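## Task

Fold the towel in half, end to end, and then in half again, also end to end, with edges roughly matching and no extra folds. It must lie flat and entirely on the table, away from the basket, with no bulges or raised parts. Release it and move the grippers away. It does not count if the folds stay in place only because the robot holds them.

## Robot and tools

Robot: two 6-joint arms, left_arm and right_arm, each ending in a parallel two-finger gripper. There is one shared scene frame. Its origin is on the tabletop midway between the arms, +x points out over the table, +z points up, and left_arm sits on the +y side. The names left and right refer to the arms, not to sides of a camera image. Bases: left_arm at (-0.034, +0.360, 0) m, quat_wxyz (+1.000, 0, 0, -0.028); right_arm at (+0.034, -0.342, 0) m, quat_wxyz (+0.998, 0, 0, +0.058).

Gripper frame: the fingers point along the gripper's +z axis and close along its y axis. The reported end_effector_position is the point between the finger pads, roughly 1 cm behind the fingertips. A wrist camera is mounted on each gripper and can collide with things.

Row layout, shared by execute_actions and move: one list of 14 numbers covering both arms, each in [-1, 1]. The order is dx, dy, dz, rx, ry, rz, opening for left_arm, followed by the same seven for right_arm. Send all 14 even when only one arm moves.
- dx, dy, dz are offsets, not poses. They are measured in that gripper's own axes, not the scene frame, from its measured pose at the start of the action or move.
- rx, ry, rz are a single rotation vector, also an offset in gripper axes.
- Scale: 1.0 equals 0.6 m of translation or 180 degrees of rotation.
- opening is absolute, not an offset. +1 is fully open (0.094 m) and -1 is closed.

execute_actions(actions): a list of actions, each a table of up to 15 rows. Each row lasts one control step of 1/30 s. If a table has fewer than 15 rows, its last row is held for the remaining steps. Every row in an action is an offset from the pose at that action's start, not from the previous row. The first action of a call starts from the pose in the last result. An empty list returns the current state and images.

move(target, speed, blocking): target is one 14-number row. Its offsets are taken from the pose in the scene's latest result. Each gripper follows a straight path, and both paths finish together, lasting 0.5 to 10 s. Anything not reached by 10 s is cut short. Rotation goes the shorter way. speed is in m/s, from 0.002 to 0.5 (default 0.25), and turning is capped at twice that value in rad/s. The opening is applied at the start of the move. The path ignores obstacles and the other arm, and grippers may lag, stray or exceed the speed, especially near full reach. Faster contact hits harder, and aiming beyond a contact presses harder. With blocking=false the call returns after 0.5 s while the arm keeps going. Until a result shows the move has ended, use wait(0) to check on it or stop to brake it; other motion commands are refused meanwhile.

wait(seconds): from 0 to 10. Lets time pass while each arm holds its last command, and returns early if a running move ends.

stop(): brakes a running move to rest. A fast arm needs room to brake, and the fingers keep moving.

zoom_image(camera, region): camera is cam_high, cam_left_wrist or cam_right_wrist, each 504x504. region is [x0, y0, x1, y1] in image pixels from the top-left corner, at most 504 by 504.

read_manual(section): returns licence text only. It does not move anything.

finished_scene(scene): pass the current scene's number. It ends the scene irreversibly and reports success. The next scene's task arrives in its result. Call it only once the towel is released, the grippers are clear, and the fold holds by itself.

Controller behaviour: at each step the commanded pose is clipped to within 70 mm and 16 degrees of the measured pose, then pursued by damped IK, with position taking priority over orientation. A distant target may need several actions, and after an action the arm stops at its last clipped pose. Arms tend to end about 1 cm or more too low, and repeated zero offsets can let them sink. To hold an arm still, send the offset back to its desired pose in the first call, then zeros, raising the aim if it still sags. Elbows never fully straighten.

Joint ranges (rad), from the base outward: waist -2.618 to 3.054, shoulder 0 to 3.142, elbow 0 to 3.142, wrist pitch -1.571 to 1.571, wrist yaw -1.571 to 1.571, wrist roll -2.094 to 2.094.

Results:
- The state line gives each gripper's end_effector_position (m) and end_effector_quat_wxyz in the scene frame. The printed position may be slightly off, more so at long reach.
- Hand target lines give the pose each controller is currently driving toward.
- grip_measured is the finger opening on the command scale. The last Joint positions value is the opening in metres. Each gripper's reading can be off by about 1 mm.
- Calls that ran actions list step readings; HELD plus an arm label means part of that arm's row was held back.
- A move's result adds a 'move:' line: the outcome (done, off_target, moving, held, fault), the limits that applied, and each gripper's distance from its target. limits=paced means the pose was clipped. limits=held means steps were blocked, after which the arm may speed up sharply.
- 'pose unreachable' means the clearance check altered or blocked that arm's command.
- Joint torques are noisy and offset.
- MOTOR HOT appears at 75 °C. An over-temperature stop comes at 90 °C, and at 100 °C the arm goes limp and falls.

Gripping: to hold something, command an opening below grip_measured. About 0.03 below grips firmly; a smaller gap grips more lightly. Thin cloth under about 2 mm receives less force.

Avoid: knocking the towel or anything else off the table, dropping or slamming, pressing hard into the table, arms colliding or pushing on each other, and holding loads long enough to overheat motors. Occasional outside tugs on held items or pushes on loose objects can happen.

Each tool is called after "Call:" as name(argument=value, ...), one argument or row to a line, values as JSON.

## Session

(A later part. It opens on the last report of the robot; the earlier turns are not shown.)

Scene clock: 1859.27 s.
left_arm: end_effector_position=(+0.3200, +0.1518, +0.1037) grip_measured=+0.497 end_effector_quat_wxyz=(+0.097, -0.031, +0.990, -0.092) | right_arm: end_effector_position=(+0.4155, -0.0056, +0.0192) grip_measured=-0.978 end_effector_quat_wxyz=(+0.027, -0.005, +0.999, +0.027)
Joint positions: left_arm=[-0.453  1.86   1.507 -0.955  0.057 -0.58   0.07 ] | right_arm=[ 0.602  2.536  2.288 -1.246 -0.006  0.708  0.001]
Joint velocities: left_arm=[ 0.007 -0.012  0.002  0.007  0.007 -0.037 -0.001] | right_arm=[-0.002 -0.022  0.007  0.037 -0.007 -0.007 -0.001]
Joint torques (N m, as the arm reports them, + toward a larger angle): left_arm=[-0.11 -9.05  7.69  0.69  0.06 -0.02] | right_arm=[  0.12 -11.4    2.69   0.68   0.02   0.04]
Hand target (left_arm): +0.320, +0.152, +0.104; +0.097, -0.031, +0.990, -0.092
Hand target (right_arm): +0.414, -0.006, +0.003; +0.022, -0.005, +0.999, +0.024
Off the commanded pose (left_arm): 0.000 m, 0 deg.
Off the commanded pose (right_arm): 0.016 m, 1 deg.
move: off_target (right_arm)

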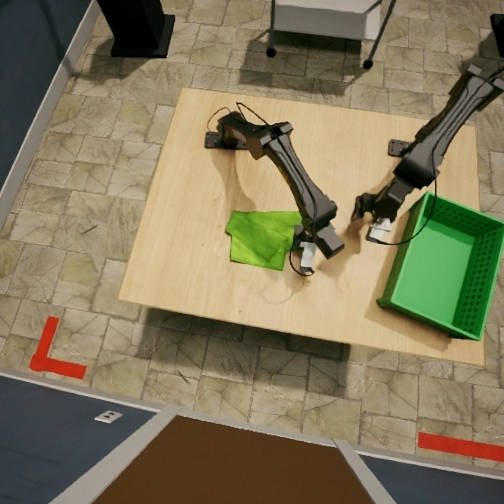

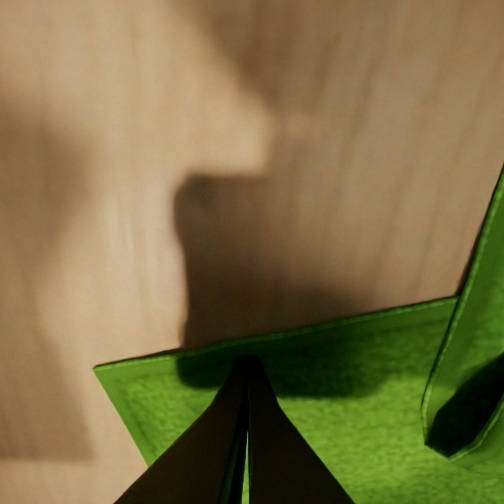

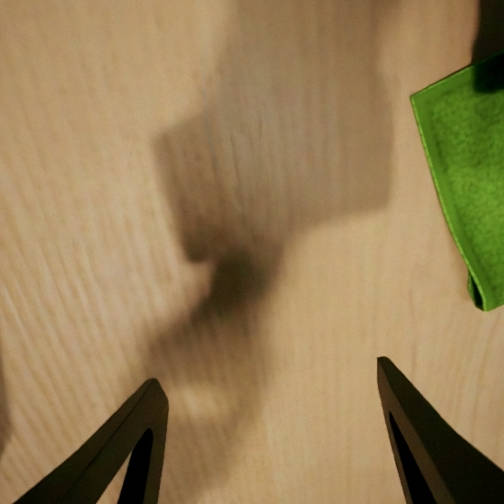

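Call:
move(
  target=[0,0,0,0,0,0,0.5,0,0.065,-0.05,0,0,0,0.28],
)

Call:
move(
  target=[0,0,0,0,0,0,0.5,0,0,0.055,0,0,0,0.28],
)

Scene clock: 1865.87 s.
left_arm: end_effector_position=(+0.3200, +0.1518, +0.1037) grip_measured=+0.497 end_effector_quat_wxyz=(+0.097, -0.031, +0.990, -0.092) | right_arm: end_effector_position=(+0.4121, +0.0328, +0.0523) grip_measured=+0.277 end_effector_quat_wxyz=(+0.037, -0.008, +0.998, +0.045)
Joint positions: left_arm=[-0.453  1.86   1.507 -0.955  0.057 -0.58   0.07 ] | right_arm=[ 0.658  2.75   2.832 -1.537 -0.013  0.76   0.06 ]
Joint velocities: left_arm=[ 0.032 -0.002 -0.007 -0.007  0.037  0.007 -0.   ] | right_arm=[-0.017 -0.002 -0.002 -0.037 -0.007  0.022 -0.   ]
Joint torques (N m, as the arm reports them, + toward a larger angle): left_arm=[-0.02 -9.1   7.6   0.69  0.07 -0.01] | right_arm=[  0.1  -11.69   7.37   0.25   0.11   0.06]
Hand target (left_arm): +0.320, +0.152, +0.104; +0.097, -0.031, +0.990, -0.092
Hand target (right_arm): +0.413, +0.032, +0.051; +0.040, -0.005, +0.998, +0.040
Off the commanded pose (left_arm): 0.000 m, 0 deg.
Off the commanded pose (right_arm): 0.002 m, 2 deg.
elbow stopped short (right arm): the move would have taken joint 3 (elbow) straighter than the controller allows; a more bent joint 3 avoids this.
move: done

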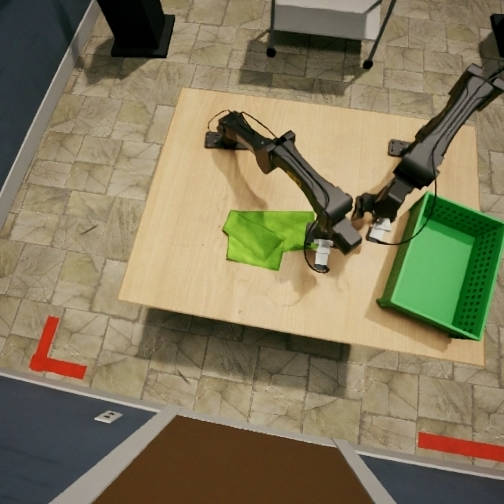

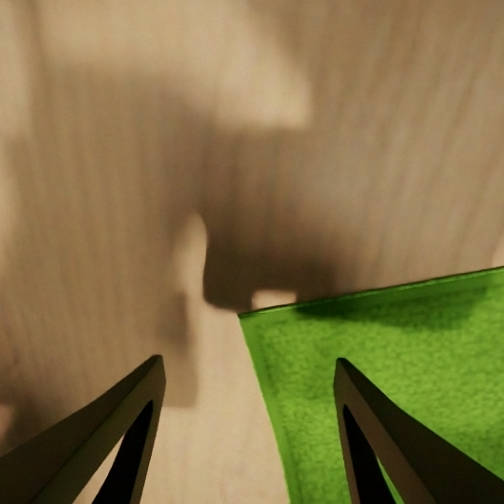

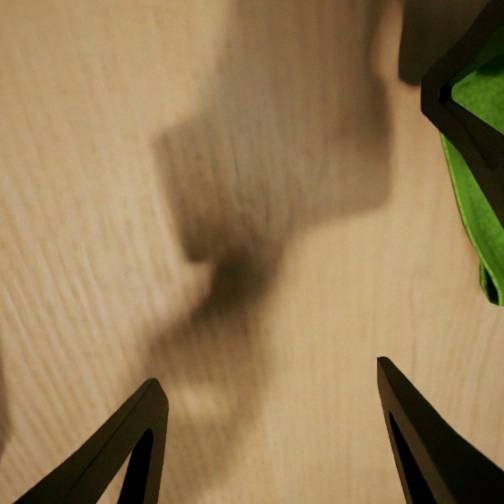

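Scene clock: 1866.93 s.
left_arm: end_effector_position=(+0.3200, +0.1518, +0.1037) grip_measured=+0.497 end_effector_quat_wxyz=(+0.097, -0.031, +0.990, -0.092) | right_arm: end_effector_position=(+0.4158, +0.0359, +0.0232) grip_measured=+0.277 end_effector_quat_wxyz=(+0.039, -0.008, +0.998, +0.045)
Joint positions: left_arm=[-0.453  1.86   1.507 -0.955  0.057 -0.58   0.07 ] | right_arm=[ 0.658  2.692  2.597 -1.357 -0.01   0.76   0.06 ]
Joint velocities: left_arm=[ 0.022 -0.012  0.002 -0.007 -0.022 -0.007  0.001] | right_arm=[ 0.007 -0.061 -0.007  0.066 -0.007  0.007 -0.001]
Joint torques (N m, as the arm reports them, + toward a larger angle): left_arm=[-0.08 -9.04  7.68  0.72  0.07 -0.02] | right_arm=[  0.01 -13.28   3.13   0.56  -0.04   0.03]
Hand target (left_arm): +0.320, +0.152, +0.104; +0.097, -0.031, +0.990, -0.092
Hand target (right_arm): +0.414, +0.035, +0.019; +0.036, -0.008, +0.998, +0.044
Off the commanded pose (left_arm): 0.000 m, 0 deg.
Off the commanded pose (right_arm): 0.004 m, 0 deg.
move: done

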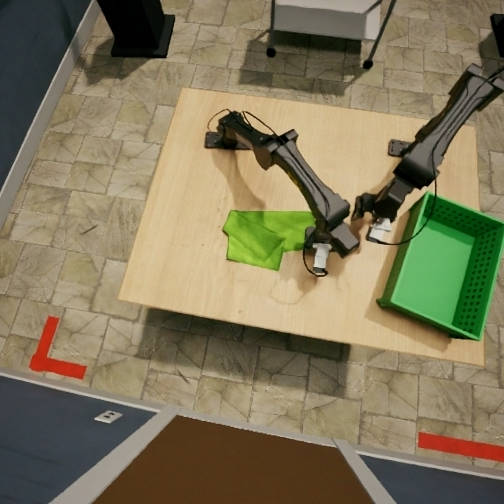

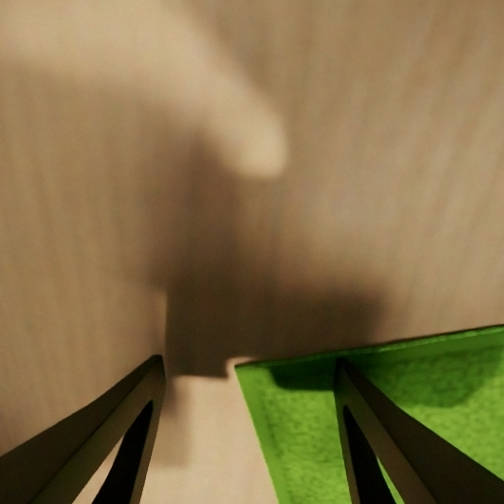

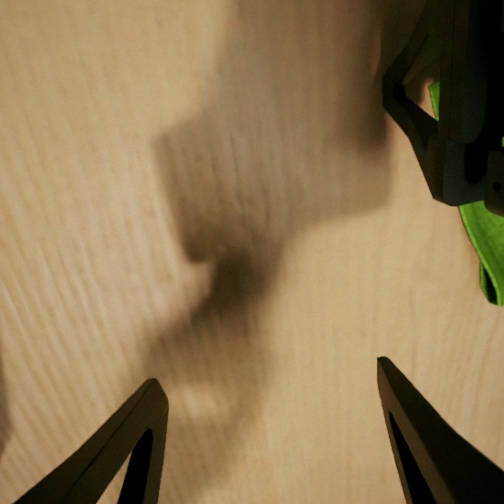

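Shift a bit −y, then close.

Call:
move(
  target=[0,0,0,0,0,0,0.5,0,-0.02,-0.01,0,0,0,0.28],
)

Call:
move(
  target=[0,0,0,0,0,0,0.5,0,0,0.04,0,0,0,-1],
)

Scene clock: 1872.00 s.
left_arm: end_effector_position=(+0.3200, +0.1518, +0.1037) grip_measured=+0.497 end_effector_quat_wxyz=(+0.097, -0.031, +0.990, -0.092) | right_arm: end_effector_position=(+0.4098, +0.0300, +0.0233) grip_measured=+0.277 end_effector_quat_wxyz=(+0.035, -0.013, +0.998, +0.041)
Joint positions: left_arm=[-0.453  1.86   1.507 -0.955  0.057 -0.58   0.07 ] | right_arm=[ 0.658  2.633  2.484 -1.315 -0.01   0.749  0.06 ]
Joint velocities: left_arm=[-0.032 -0.017  0.017  0.066  0.007 -0.007  0.001] | right_arm=[ 0.002 -0.007 -0.002 -0.022 -0.022 -0.007 -0.001]
Joint torques (N m, as the arm reports them, + toward a larger angle): left_arm=[-0.09 -9.16  7.62  0.69  0.04 -0.03] | right_arm=[ -1.22 -14.21   3.69   0.47  -0.01  -0.01]
Hand target (left_arm): +0.320, +0.152, +0.104; +0.097, -0.031, +0.990, -0.092
Hand target (right_arm): +0.416, +0.023, +0.028; +0.039, -0.008, +0.998, +0.044
Off the commanded pose (left_arm): 0.000 m, 0 deg.
Off the commanded pose (right_arm): 0.010 m, 1 deg.
move: done

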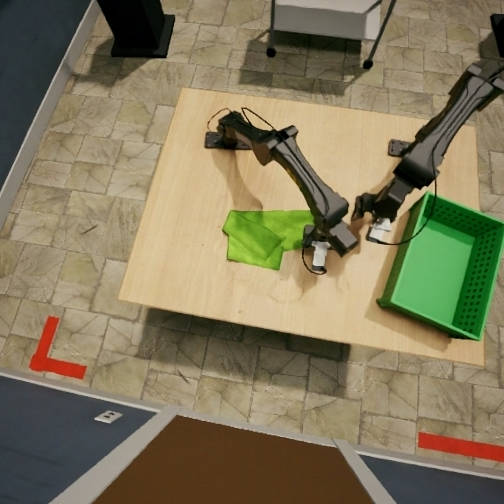

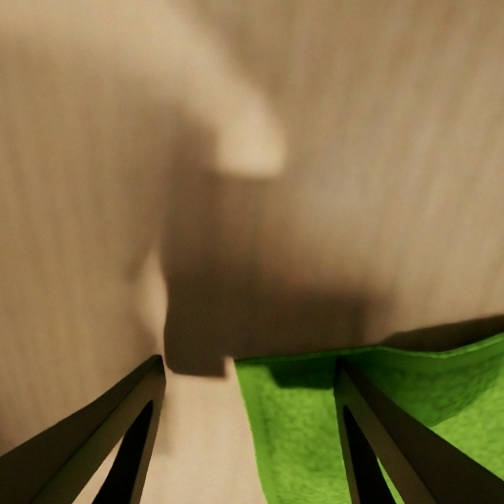

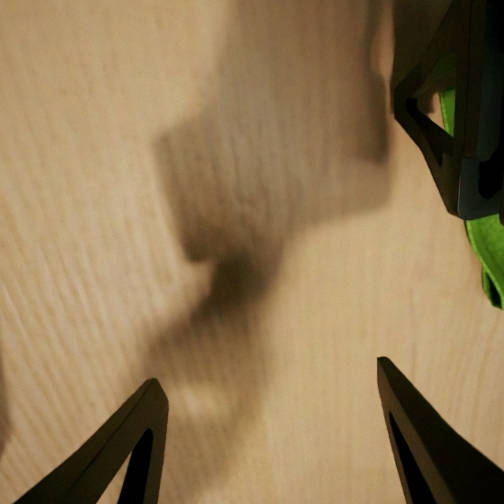

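Scene clock: 1872.70 s.
left_arm: end_effector_position=(+0.3200, +0.1518, +0.1037) grip_measured=+0.497 end_effector_quat_wxyz=(+0.097, -0.031, +0.990, -0.092) | right_arm: end_effector_position=(+0.4137, +0.0338, +0.0203) grip_measured=-0.978 end_effector_quat_wxyz=(+0.044, -0.013, +0.998, +0.049)
Joint positions: left_arm=[-0.453  1.86   1.507 -0.955  0.057 -0.58   0.07 ] | right_arm=[ 0.658  2.624  2.453 -1.267 -0.01   0.749  0.001]
Joint velocities: left_arm=[-0.002 -0.017  0.007 -0.007  0.022 -0.037 -0.001] | right_arm=[ 0.002 -0.012 -0.002  0.051 -0.022 -0.037 -0.001]
Joint torques (N m, as the arm reports them, + toward a larger angle): left_arm=[-0.06 -9.08  7.74  0.71  0.04 -0.03] | right_arm=[  0.04 -11.59   2.31   0.75   0.     0.06]
Hand target (left_arm): +0.320, +0.152, +0.104; +0.097, -0.031, +0.990, -0.092
Hand target (right_arm): +0.411, +0.031, -0.000; +0.035, -0.013, +0.998, +0.040
Off the commanded pose (left_arm): 0.000 m, 0 deg.
Off the commanded pose (right_arm): 0.021 m, 1 deg.
move: off_target (right_arm)

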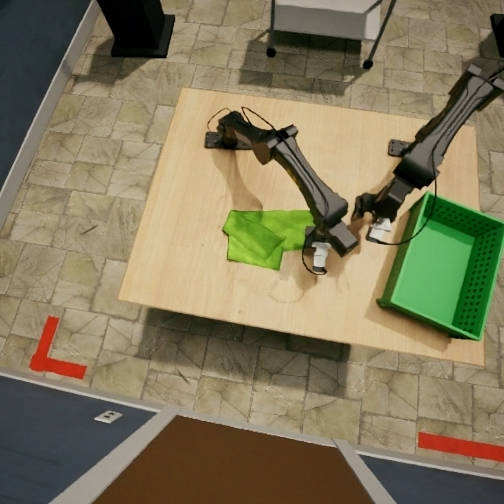

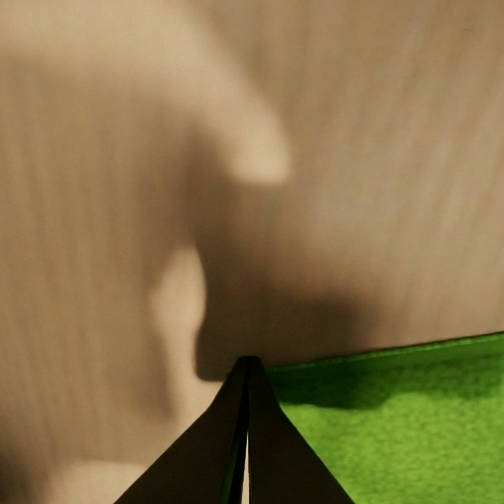

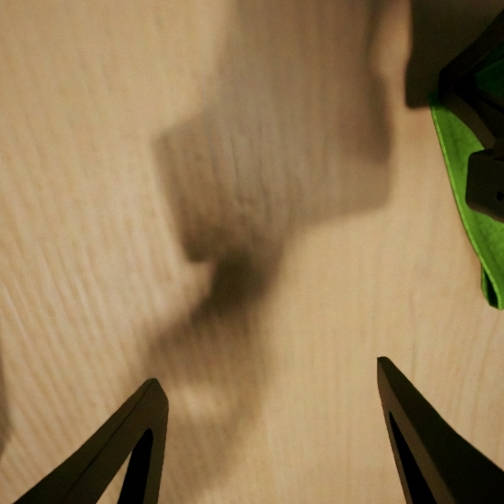

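Call:
move(
  target=[0,0,0,0,0,0,0.5,0.02,-0.1,-0.05,0,0,0,0.28],
)

Call:
move(
  target=[0,0,0,0,0,0,0.5,0,0,0.09,0,0,0,0.28],
)

Call:
move(
  target=[0,0,0,0,0,0,0.5,0,-0.25,0.03,0,0,0,0.28],
  speed=0.15,
)

Call:
move(
  target=[0,0,0,0,0,0,0.5,0,0.12,-0.08,0,0,0,0.28],
)

Scene clock: 1882.07 s.
left_arm: end_effector_position=(+0.3200, +0.1518, +0.1037) grip_measured=+0.497 end_effector_quat_wxyz=(+0.097, -0.031, +0.990, -0.092) | right_arm: end_effector_position=(+0.4037, -0.0292, +0.0409) grip_measured=+0.277 end_effector_quat_wxyz=(+0.043, -0.009, +0.998, +0.045)
Joint positions: left_arm=[-0.453  1.86   1.507 -0.955  0.057 -0.58   0.07 ] | right_arm=[ 0.577  2.332  2.003 -1.119 -0.016  0.677  0.06 ]
Joint velocities: left_arm=[-0.007 -0.012 -0.022 -0.007 -0.081 -0.051 -0.001] | right_arm=[-0.022 -0.007 -0.032  0.022 -0.022  0.051 -0.   ]
Joint torques (N m, as the arm reports them, + toward a larger angle): left_arm=[-0.02 -9.08  7.56  0.67  0.05 -0.02] | right_arm=[ -0.02 -12.58   3.84   0.48  -0.02  -0.02]
Hand target (left_arm): +0.320, +0.152, +0.104; +0.097, -0.031, +0.990, -0.092
Hand target (right_arm): +0.402, -0.029, +0.043; +0.044, -0.013, +0.998, +0.049
Off the commanded pose (left_arm): 0.000 m, 0 deg.
Off the commanded pose (right_arm): 0.004 m, 1 deg.
move: done

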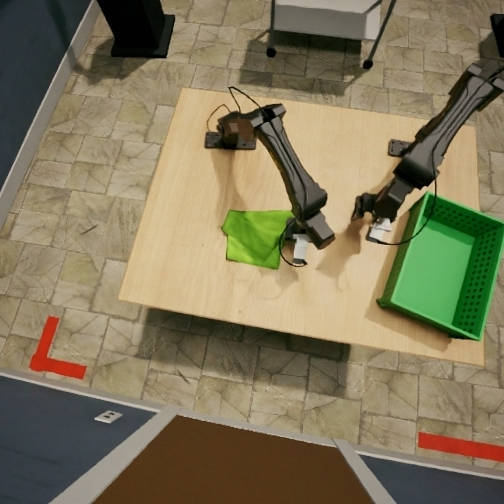

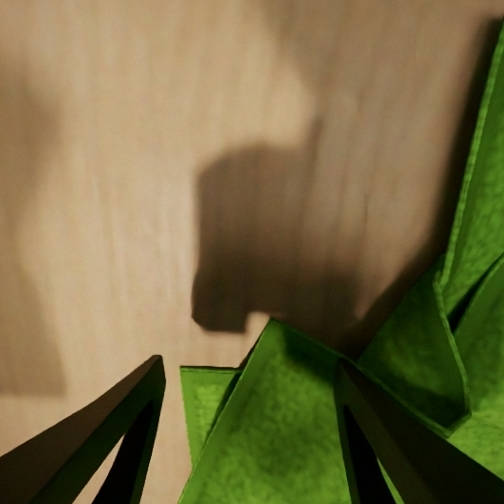

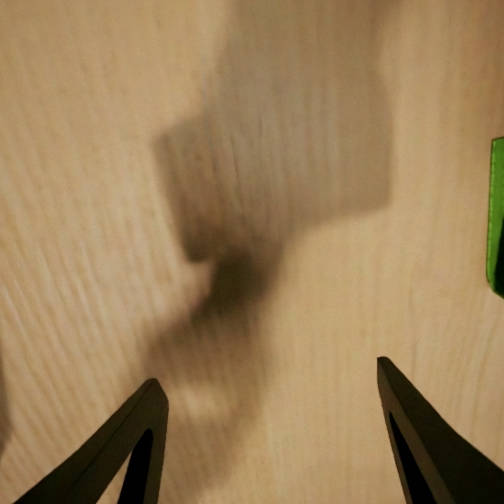

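Scene clock: 1882.83 s.
left_arm: end_effector_position=(+0.3200, +0.1518, +0.1037) grip_measured=+0.497 end_effector_quat_wxyz=(+0.097, -0.031, +0.990, -0.092) | right_arm: end_effector_position=(+0.4130, -0.0212, +0.0209) grip_measured=+0.277 end_effector_quat_wxyz=(+0.061, -0.009, +0.996, +0.060)
Joint positions: left_arm=[-0.453  1.86   1.507 -0.955  0.057 -0.58   0.07 ] | right_arm=[ 0.578  2.348  1.944 -0.996 -0.015  0.678  0.06 ]
Joint velocities: left_arm=[-0.002 -0.007  0.007 -0.007 -0.066 -0.051 -0.001] | right_arm=[-0.002 -0.002 -0.012  0.007 -0.051  0.022 -0.001]
Joint torques (N m, as the arm reports them, + toward a larger angle): left_arm=[-0.04 -9.07  7.75  0.68  0.05 -0.01] | right_arm=[ 0.13 -8.42  2.54  0.83 -0.01  0.04]
Hand target (left_arm): +0.320, +0.152, +0.104; +0.097, -0.031, +0.990, -0.092
Hand target (right_arm): +0.407, -0.026, -0.011; +0.042, -0.009, +0.998, +0.045
Off the commanded pose (left_arm): 0.000 m, 0 deg.
Off the commanded pose (right_arm): 0.034 m, 3 deg.
move: off_target (right_arm)

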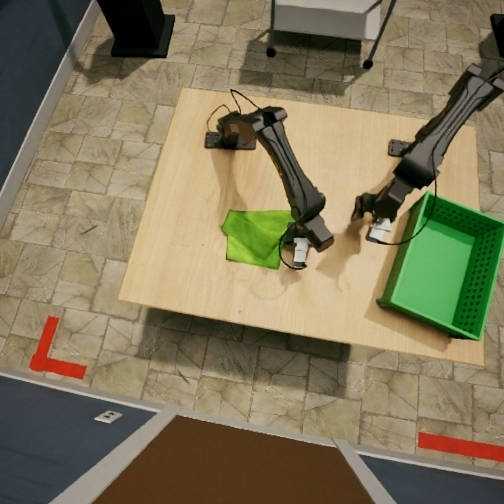

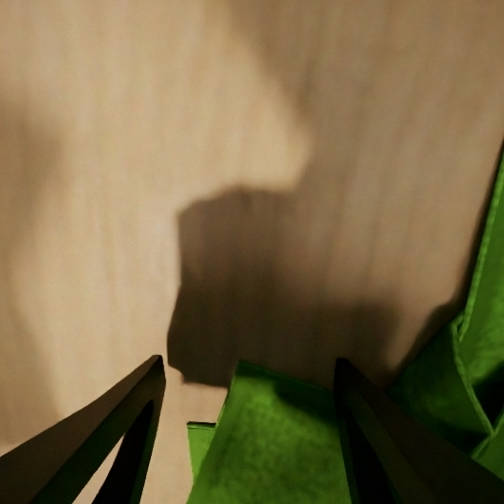

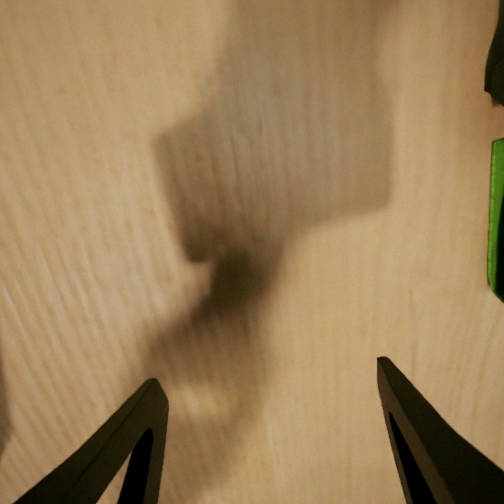

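Scene clock: 1884.33 s.
left_arm: end_effector_position=(+0.3200, +0.1518, +0.1037) grip_measured=+0.497 end_effector_quat_wxyz=(+0.097, -0.031, +0.990, -0.092) | right_arm: end_effector_position=(+0.4389, -0.1391, +0.0218) grip_measured=+0.277 end_effector_quat_wxyz=(+0.106, -0.021, +0.989, +0.103)
Joint positions: left_arm=[-0.453  1.86   1.507 -0.955  0.057 -0.58   0.07 ] | right_arm=[ 0.303  2.079  1.476 -0.69  -0.106  0.392  0.06 ]
Joint velocities: left_arm=[ 0.002  0.002  0.002  0.022  0.007  0.051 -0.001] | right_arm=[-0.022 -0.002 -0.012 -0.022  0.037 -0.066  0.   ]
Joint torques (N m, as the arm reports them, + toward a larger angle): left_arm=[ 0.   -9.15  7.71  0.7   0.06  0.02] | right_arm=[-1.6  -7.42  1.25  0.42  0.36 -0.05]
Hand target (left_arm): +0.320, +0.152, +0.104; +0.097, -0.031, +0.990, -0.092
Hand target (right_arm): +0.418, -0.168, -0.011; +0.061, -0.010, +0.996, +0.058
Off the commanded pose (left_arm): 0.000 m, 0 deg.
Off the commanded pose (right_arm): 0.051 m, 7 deg.
move: off_target (right_arm)

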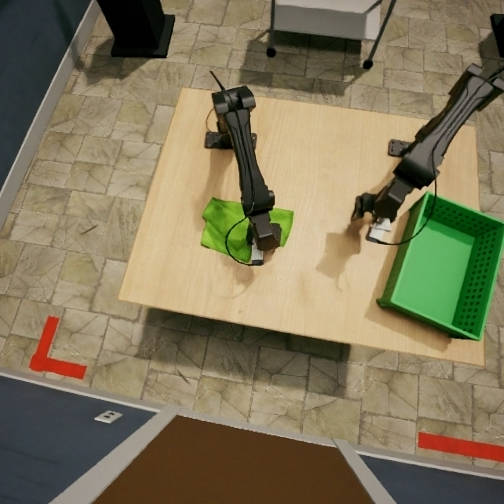

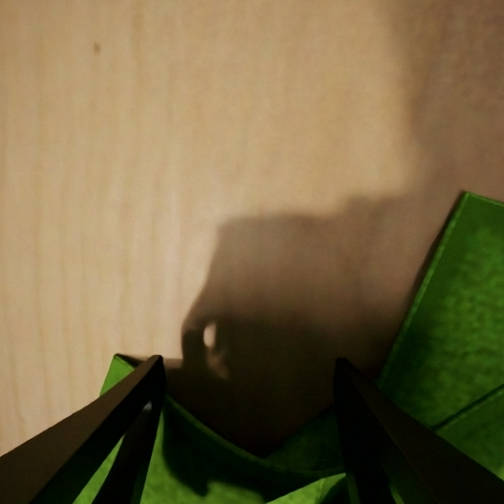

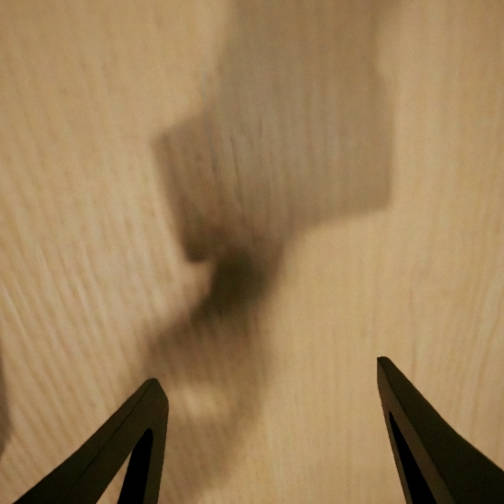

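Scene clock: 1885.43 s.
left_arm: end_effector_position=(+0.3200, +0.1518, +0.1037) grip_measured=+0.497 end_effector_quat_wxyz=(+0.097, -0.031, +0.990, -0.092) | right_arm: end_effector_position=(+0.4188, -0.0764, +0.0767) grip_measured=+0.277 end_effector_quat_wxyz=(+0.100, -0.026, +0.989, +0.108)
Joint positions: left_arm=[-0.453  1.86   1.507 -0.955  0.057 -0.58   0.07 ] | right_arm=[ 0.454  2.075  1.696 -0.907 -0.081  0.529  0.06 ]
Joint velocities: left_arm=[ 0.022  0.012  0.002 -0.066 -0.066 -0.007 -0.001] | right_arm=[-0.002 -0.002 -0.007 -0.007  0.022 -0.051  0.   ]
Joint torques (N m, as the arm reports them, + toward a larger angle): left_arm=[ 0.01 -9.17  7.58  0.69  0.04  0.01] | right_arm=[-0.26 -9.55  7.91  0.53  0.07  0.06]
Hand target (left_arm): +0.320, +0.152, +0.104; +0.097, -0.031, +0.990, -0.092
Hand target (right_arm): +0.424, -0.078, +0.082; +0.106, -0.021, +0.989, +0.104
Off the commanded pose (left_arm): 0.000 m, 0 deg.
Off the commanded pose (right_arm): 0.008 m, 1 deg.
move: done

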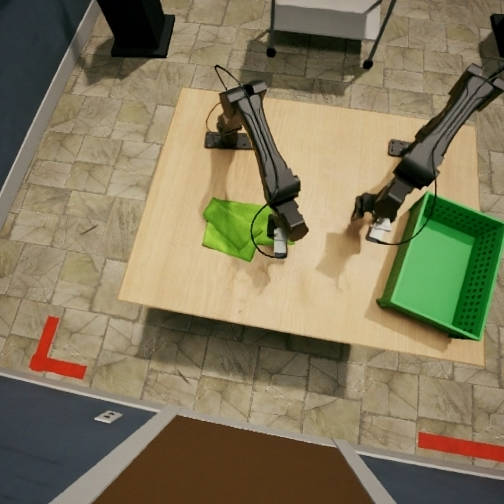

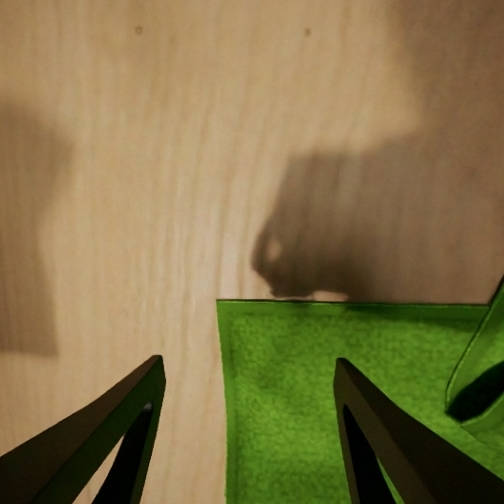

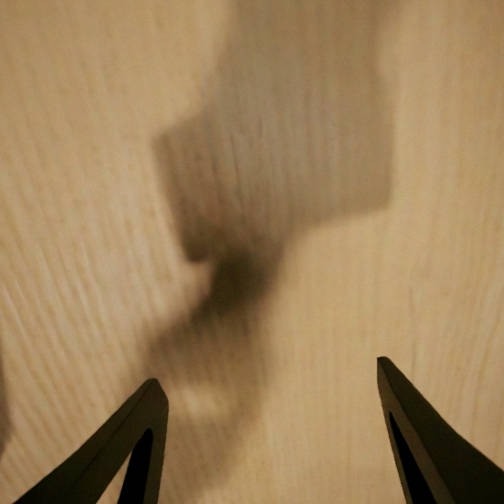

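Good edge. Fix tilt and descend.

Call:
move(
  target=[0,0,0,0,0,0,0.5,0,0,0.04,0.069,0.064,0,0.28],
)

Call:
move(
  target=[0,0,0,0,0,0,0.5,0,0,0.06,0,0,0,0.28],
)

Scene clock: 1890.53 s.
left_arm: end_effector_position=(+0.3200, +0.1518, +0.1037) grip_measured=+0.497 end_effector_quat_wxyz=(+0.097, -0.031, +0.990, -0.092) | right_arm: end_effector_position=(+0.4224, -0.0741, +0.0546) grip_measured=+0.277 end_effector_quat_wxyz=(+0.001, -0.024, +1.000, +0.004)
Joint positions: left_arm=[-0.453  1.86   1.507 -0.955  0.057 -0.58   0.07 ] | right_arm=[ 0.482  2.418  2.216 -1.362 -0.006  0.551  0.06 ]
Joint velocities: left_arm=[-0.002  0.012  0.007  0.081 -0.022  0.081 -0.   ] | right_arm=[-0.007 -0.012  0.002  0.007 -0.007 -0.081  0.   ]
Joint torques (N m, as the arm reports them, + toward a larger angle): left_arm=[ 0.   -9.11  7.57  0.7   0.09 -0.02] | right_arm=[  0.67 -10.25   7.54   0.08   0.12   0.07]
Hand target (left_arm): +0.320, +0.152, +0.104; +0.097, -0.031, +0.990, -0.092
Hand target (right_arm): +0.423, -0.071, +0.053; +0.004, -0.026, +1.000, -0.002
Off the commanded pose (left_arm): 0.000 m, 0 deg.
Off the commanded pose (right_arm): 0.003 m, 1 deg.
move: done

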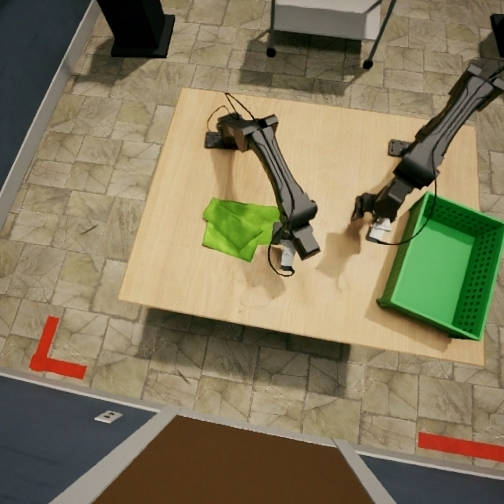

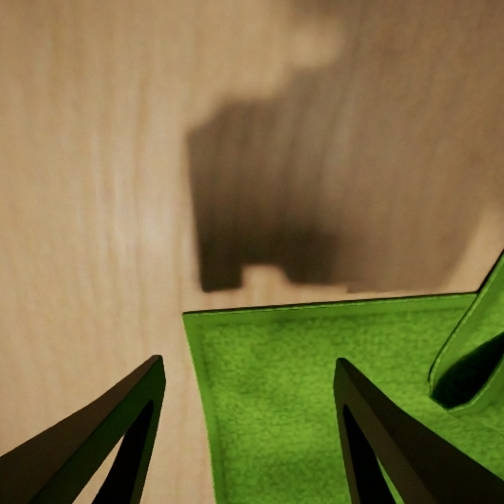

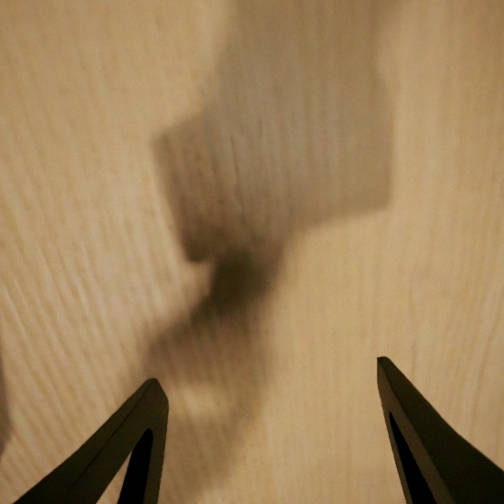

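Scene clock: 1891.47 s.
left_arm: end_effector_position=(+0.3200, +0.1518, +0.1037) grip_measured=+0.497 end_effector_quat_wxyz=(+0.097, -0.031, +0.990, -0.092) | right_arm: end_effector_position=(+0.4246, -0.0726, +0.0262) grip_measured=+0.277 end_effector_quat_wxyz=(+0.007, -0.024, +1.000, +0.008)
Joint positions: left_arm=[-0.453  1.86   1.507 -0.955  0.057 -0.58   0.07 ] | right_arm=[ 0.482  2.418  2.103 -1.236 -0.006  0.551  0.06 ]
Joint velocities: left_arm=[ 0.017  0.002  0.002 -0.037 -0.037  0.022  0.   ] | right_arm=[ 0.002 -0.002 -0.017  0.007 -0.007 -0.037 -0.002]
Joint torques (N m, as the arm reports them, + toward a larger angle): left_arm=[ 0.06 -9.14  7.63  0.69  0.05 -0.01] | right_arm=[  0.05 -11.32   3.9    0.29  -0.01   0.05]
Hand target (left_arm): +0.320, +0.152, +0.104; +0.097, -0.031, +0.990, -0.092
Hand target (right_arm): +0.422, -0.074, +0.019; +0.001, -0.024, +1.000, +0.004
Off the commanded pose (left_arm): 0.000 m, 0 deg.
Off the commanded pose (right_arm): 0.008 m, 1 deg.
move: done

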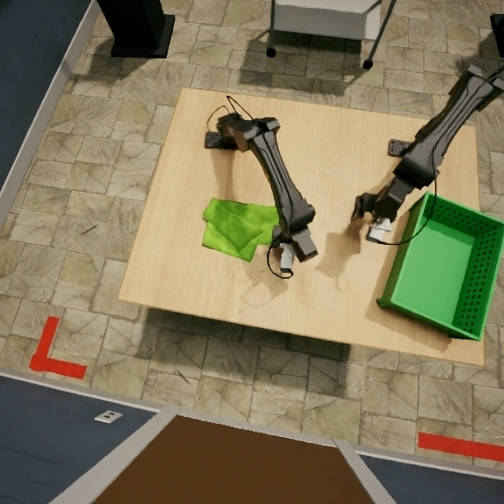

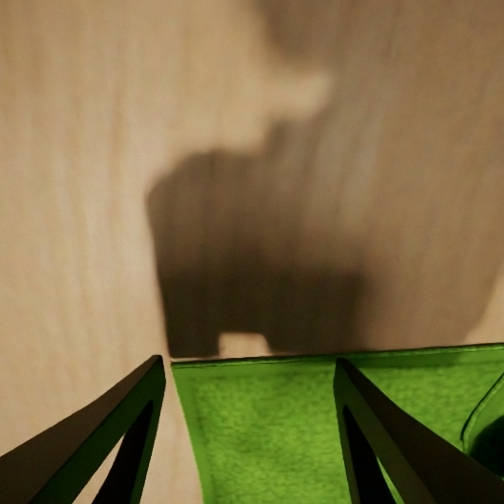

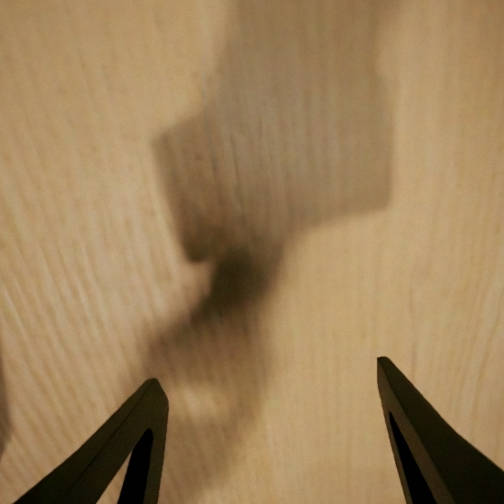

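Shift +y slightly (raise a little), then close.

Call:
move(
  target=[0,0,0,0,0,0,0.5,0,0.018,-0.02,0,0,0,0.28],
)

Call:
move(
  target=[0,0,0,0,0,0,0.5,0,0,0.03,0,0,0,0.28],
)

Call:
move(
  target=[0,0,0,0,0,0,0.5,0,0,0.03,0,0,0,-1],
)

Scene clock: 1896.57 s.
left_arm: end_effector_position=(+0.3200, +0.1518, +0.1037) grip_measured=+0.497 end_effector_quat_wxyz=(+0.097, -0.031, +0.990, -0.092) | right_arm: end_effector_position=(+0.4251, -0.0672, +0.0427) grip_measured=+0.277 end_effector_quat_wxyz=(+0.011, -0.022, +1.000, +0.011)
Joint positions: left_arm=[-0.453  1.86   1.507 -0.955  0.057 -0.58   0.07 ] | right_arm=[ 0.491  2.418  2.168 -1.29  -0.006  0.565  0.06 ]
Joint velocities: left_arm=[-0.007 -0.007 -0.012 -0.022  0.007 -0.022 -0.   ] | right_arm=[-0.007 -0.002  0.012 -0.066  0.022 -0.022 -0.001]
Joint torques (N m, as the arm reports them, + toward a larger angle): left_arm=[-0.01 -9.09  7.74  0.69  0.07 -0.02] | right_arm=[ 0.61 -9.96  7.54  0.12 -0.02  0.09]
Hand target (left_arm): +0.320, +0.152, +0.104; +0.097, -0.031, +0.990, -0.092
Hand target (right_arm): +0.424, -0.062, +0.038; +0.007, -0.024, +1.000, +0.008
Off the commanded pose (left_arm): 0.000 m, 0 deg.
Off the commanded pose (right_arm): 0.007 m, 1 deg.
move: done

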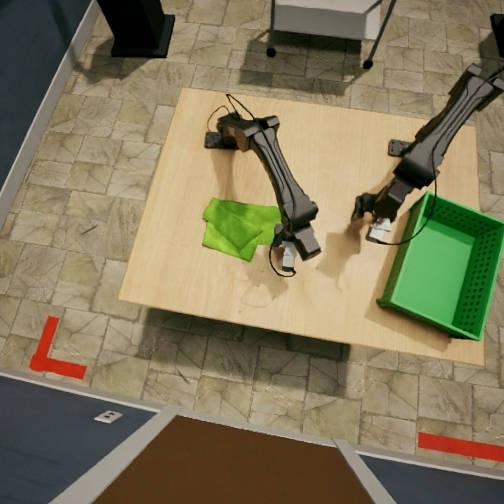

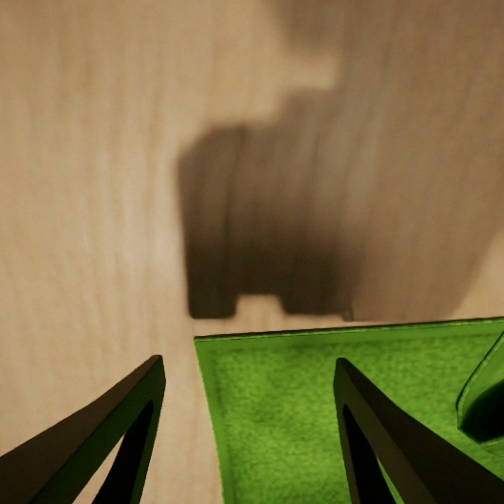

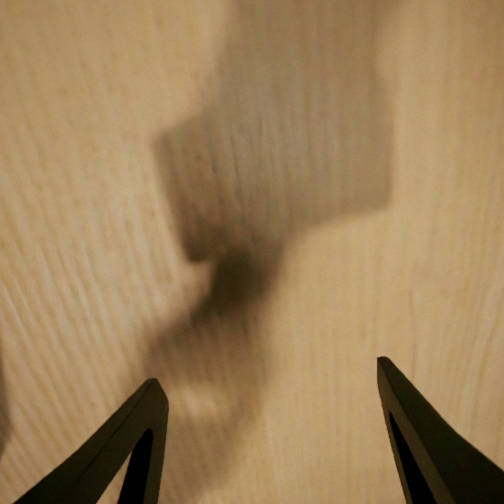

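Scene clock: 1897.40 s.
left_arm: end_effector_position=(+0.3200, +0.1518, +0.1037) grip_measured=+0.497 end_effector_quat_wxyz=(+0.097, -0.031, +0.990, -0.092) | right_arm: end_effector_position=(+0.4279, -0.0653, +0.0330) grip_measured=+0.277 end_effector_quat_wxyz=(+0.017, -0.022, +1.000, +0.015)
Joint positions: left_arm=[-0.453  1.86   1.507 -0.955  0.057 -0.58   0.07 ] | right_arm=[ 0.491  2.418  2.129 -1.236 -0.006  0.565  0.06 ]
Joint velocities: left_arm=[ 0.012 -0.007 -0.002  0.037 -0.037  0.022 -0.   ] | right_arm=[-0.007  0.002 -0.017 -0.037  0.007  0.051 -0.   ]
Joint torques (N m, as the arm reports them, + toward a larger angle): left_arm=[ 0.   -9.08  7.61  0.71  0.08 -0.02] | right_arm=[  0.03 -11.28   3.97   0.34   0.     0.05]
Hand target (left_arm): +0.320, +0.152, +0.104; +0.097, -0.031, +0.990, -0.092
Hand target (right_arm): +0.425, -0.067, +0.025; +0.011, -0.022, +1.000, +0.011
Off the commanded pose (left_arm): 0.000 m, 0 deg.
Off the commanded pose (right_arm): 0.009 m, 1 deg.
move: done

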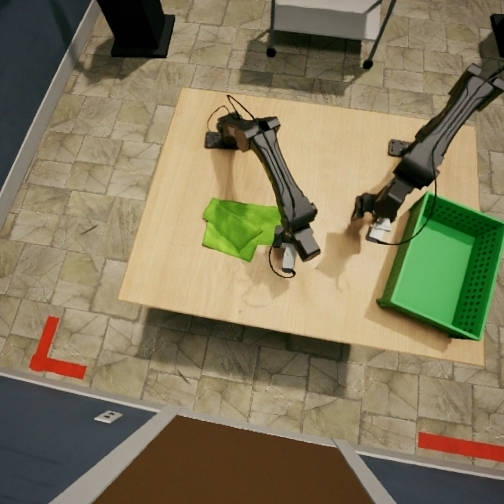

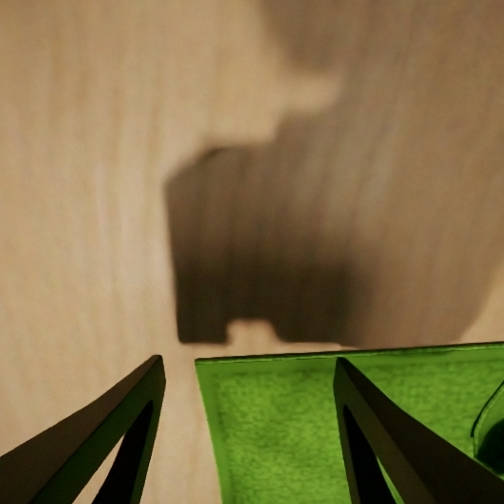

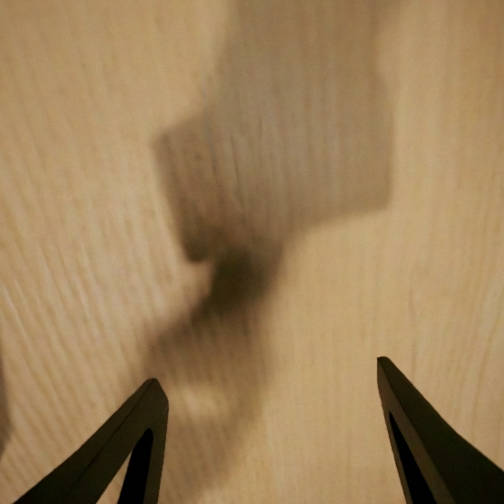

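Scene clock: 1898.23 s.
left_arm: end_effector_position=(+0.3200, +0.1518, +0.1037) grip_measured=+0.497 end_effector_quat_wxyz=(+0.097, -0.031, +0.990, -0.092) | right_arm: end_effector_position=(+0.4313, -0.0629, +0.0251) grip_measured=-0.978 end_effector_quat_wxyz=(+0.025, -0.022, +0.999, +0.020)
Joint positions: left_arm=[-0.453  1.86   1.507 -0.955  0.057 -0.58   0.07 ] | right_arm=[ 0.491  2.418  2.096 -1.185 -0.006  0.565  0.001]
Joint velocities: left_arm=[-0.002  0.012  0.022 -0.022 -0.037  0.037 -0.001] | right_arm=[-0.007 -0.002 -0.012 -0.022 -0.037 -0.007 -0.001]
Joint torques (N m, as the arm reports them, + toward a larger angle): left_arm=[-0.06 -9.01  7.7   0.67  0.04 -0.01] | right_arm=[  0.04 -10.98   3.91   0.4    0.01   0.03]
Hand target (left_arm): +0.320, +0.152, +0.104; +0.097, -0.031, +0.990, -0.092
Hand target (right_arm): +0.428, -0.065, +0.015; +0.017, -0.022, +1.000, +0.015
Off the commanded pose (left_arm): 0.000 m, 0 deg.
Off the commanded pose (right_arm): 0.011 m, 1 deg.
move: off_target (right_arm)

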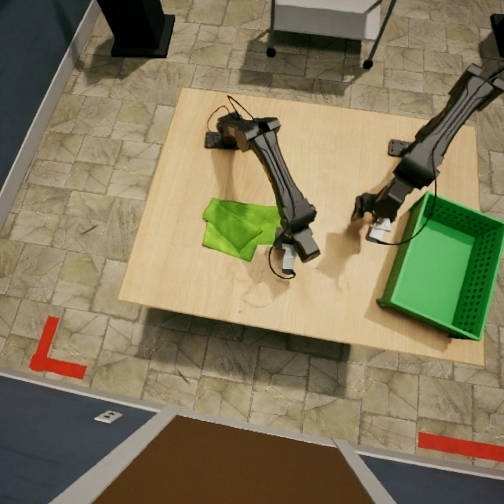

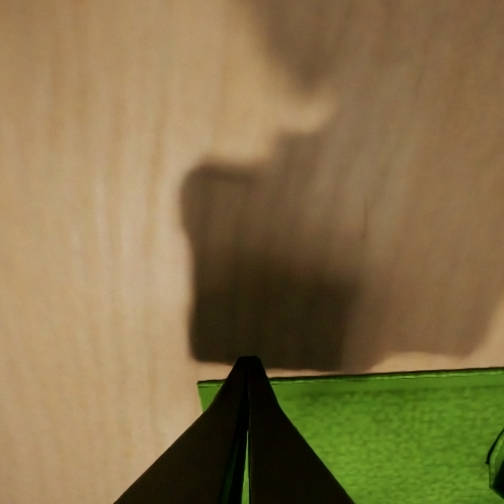

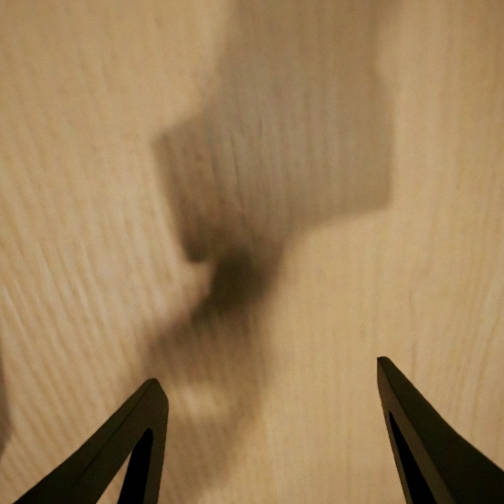

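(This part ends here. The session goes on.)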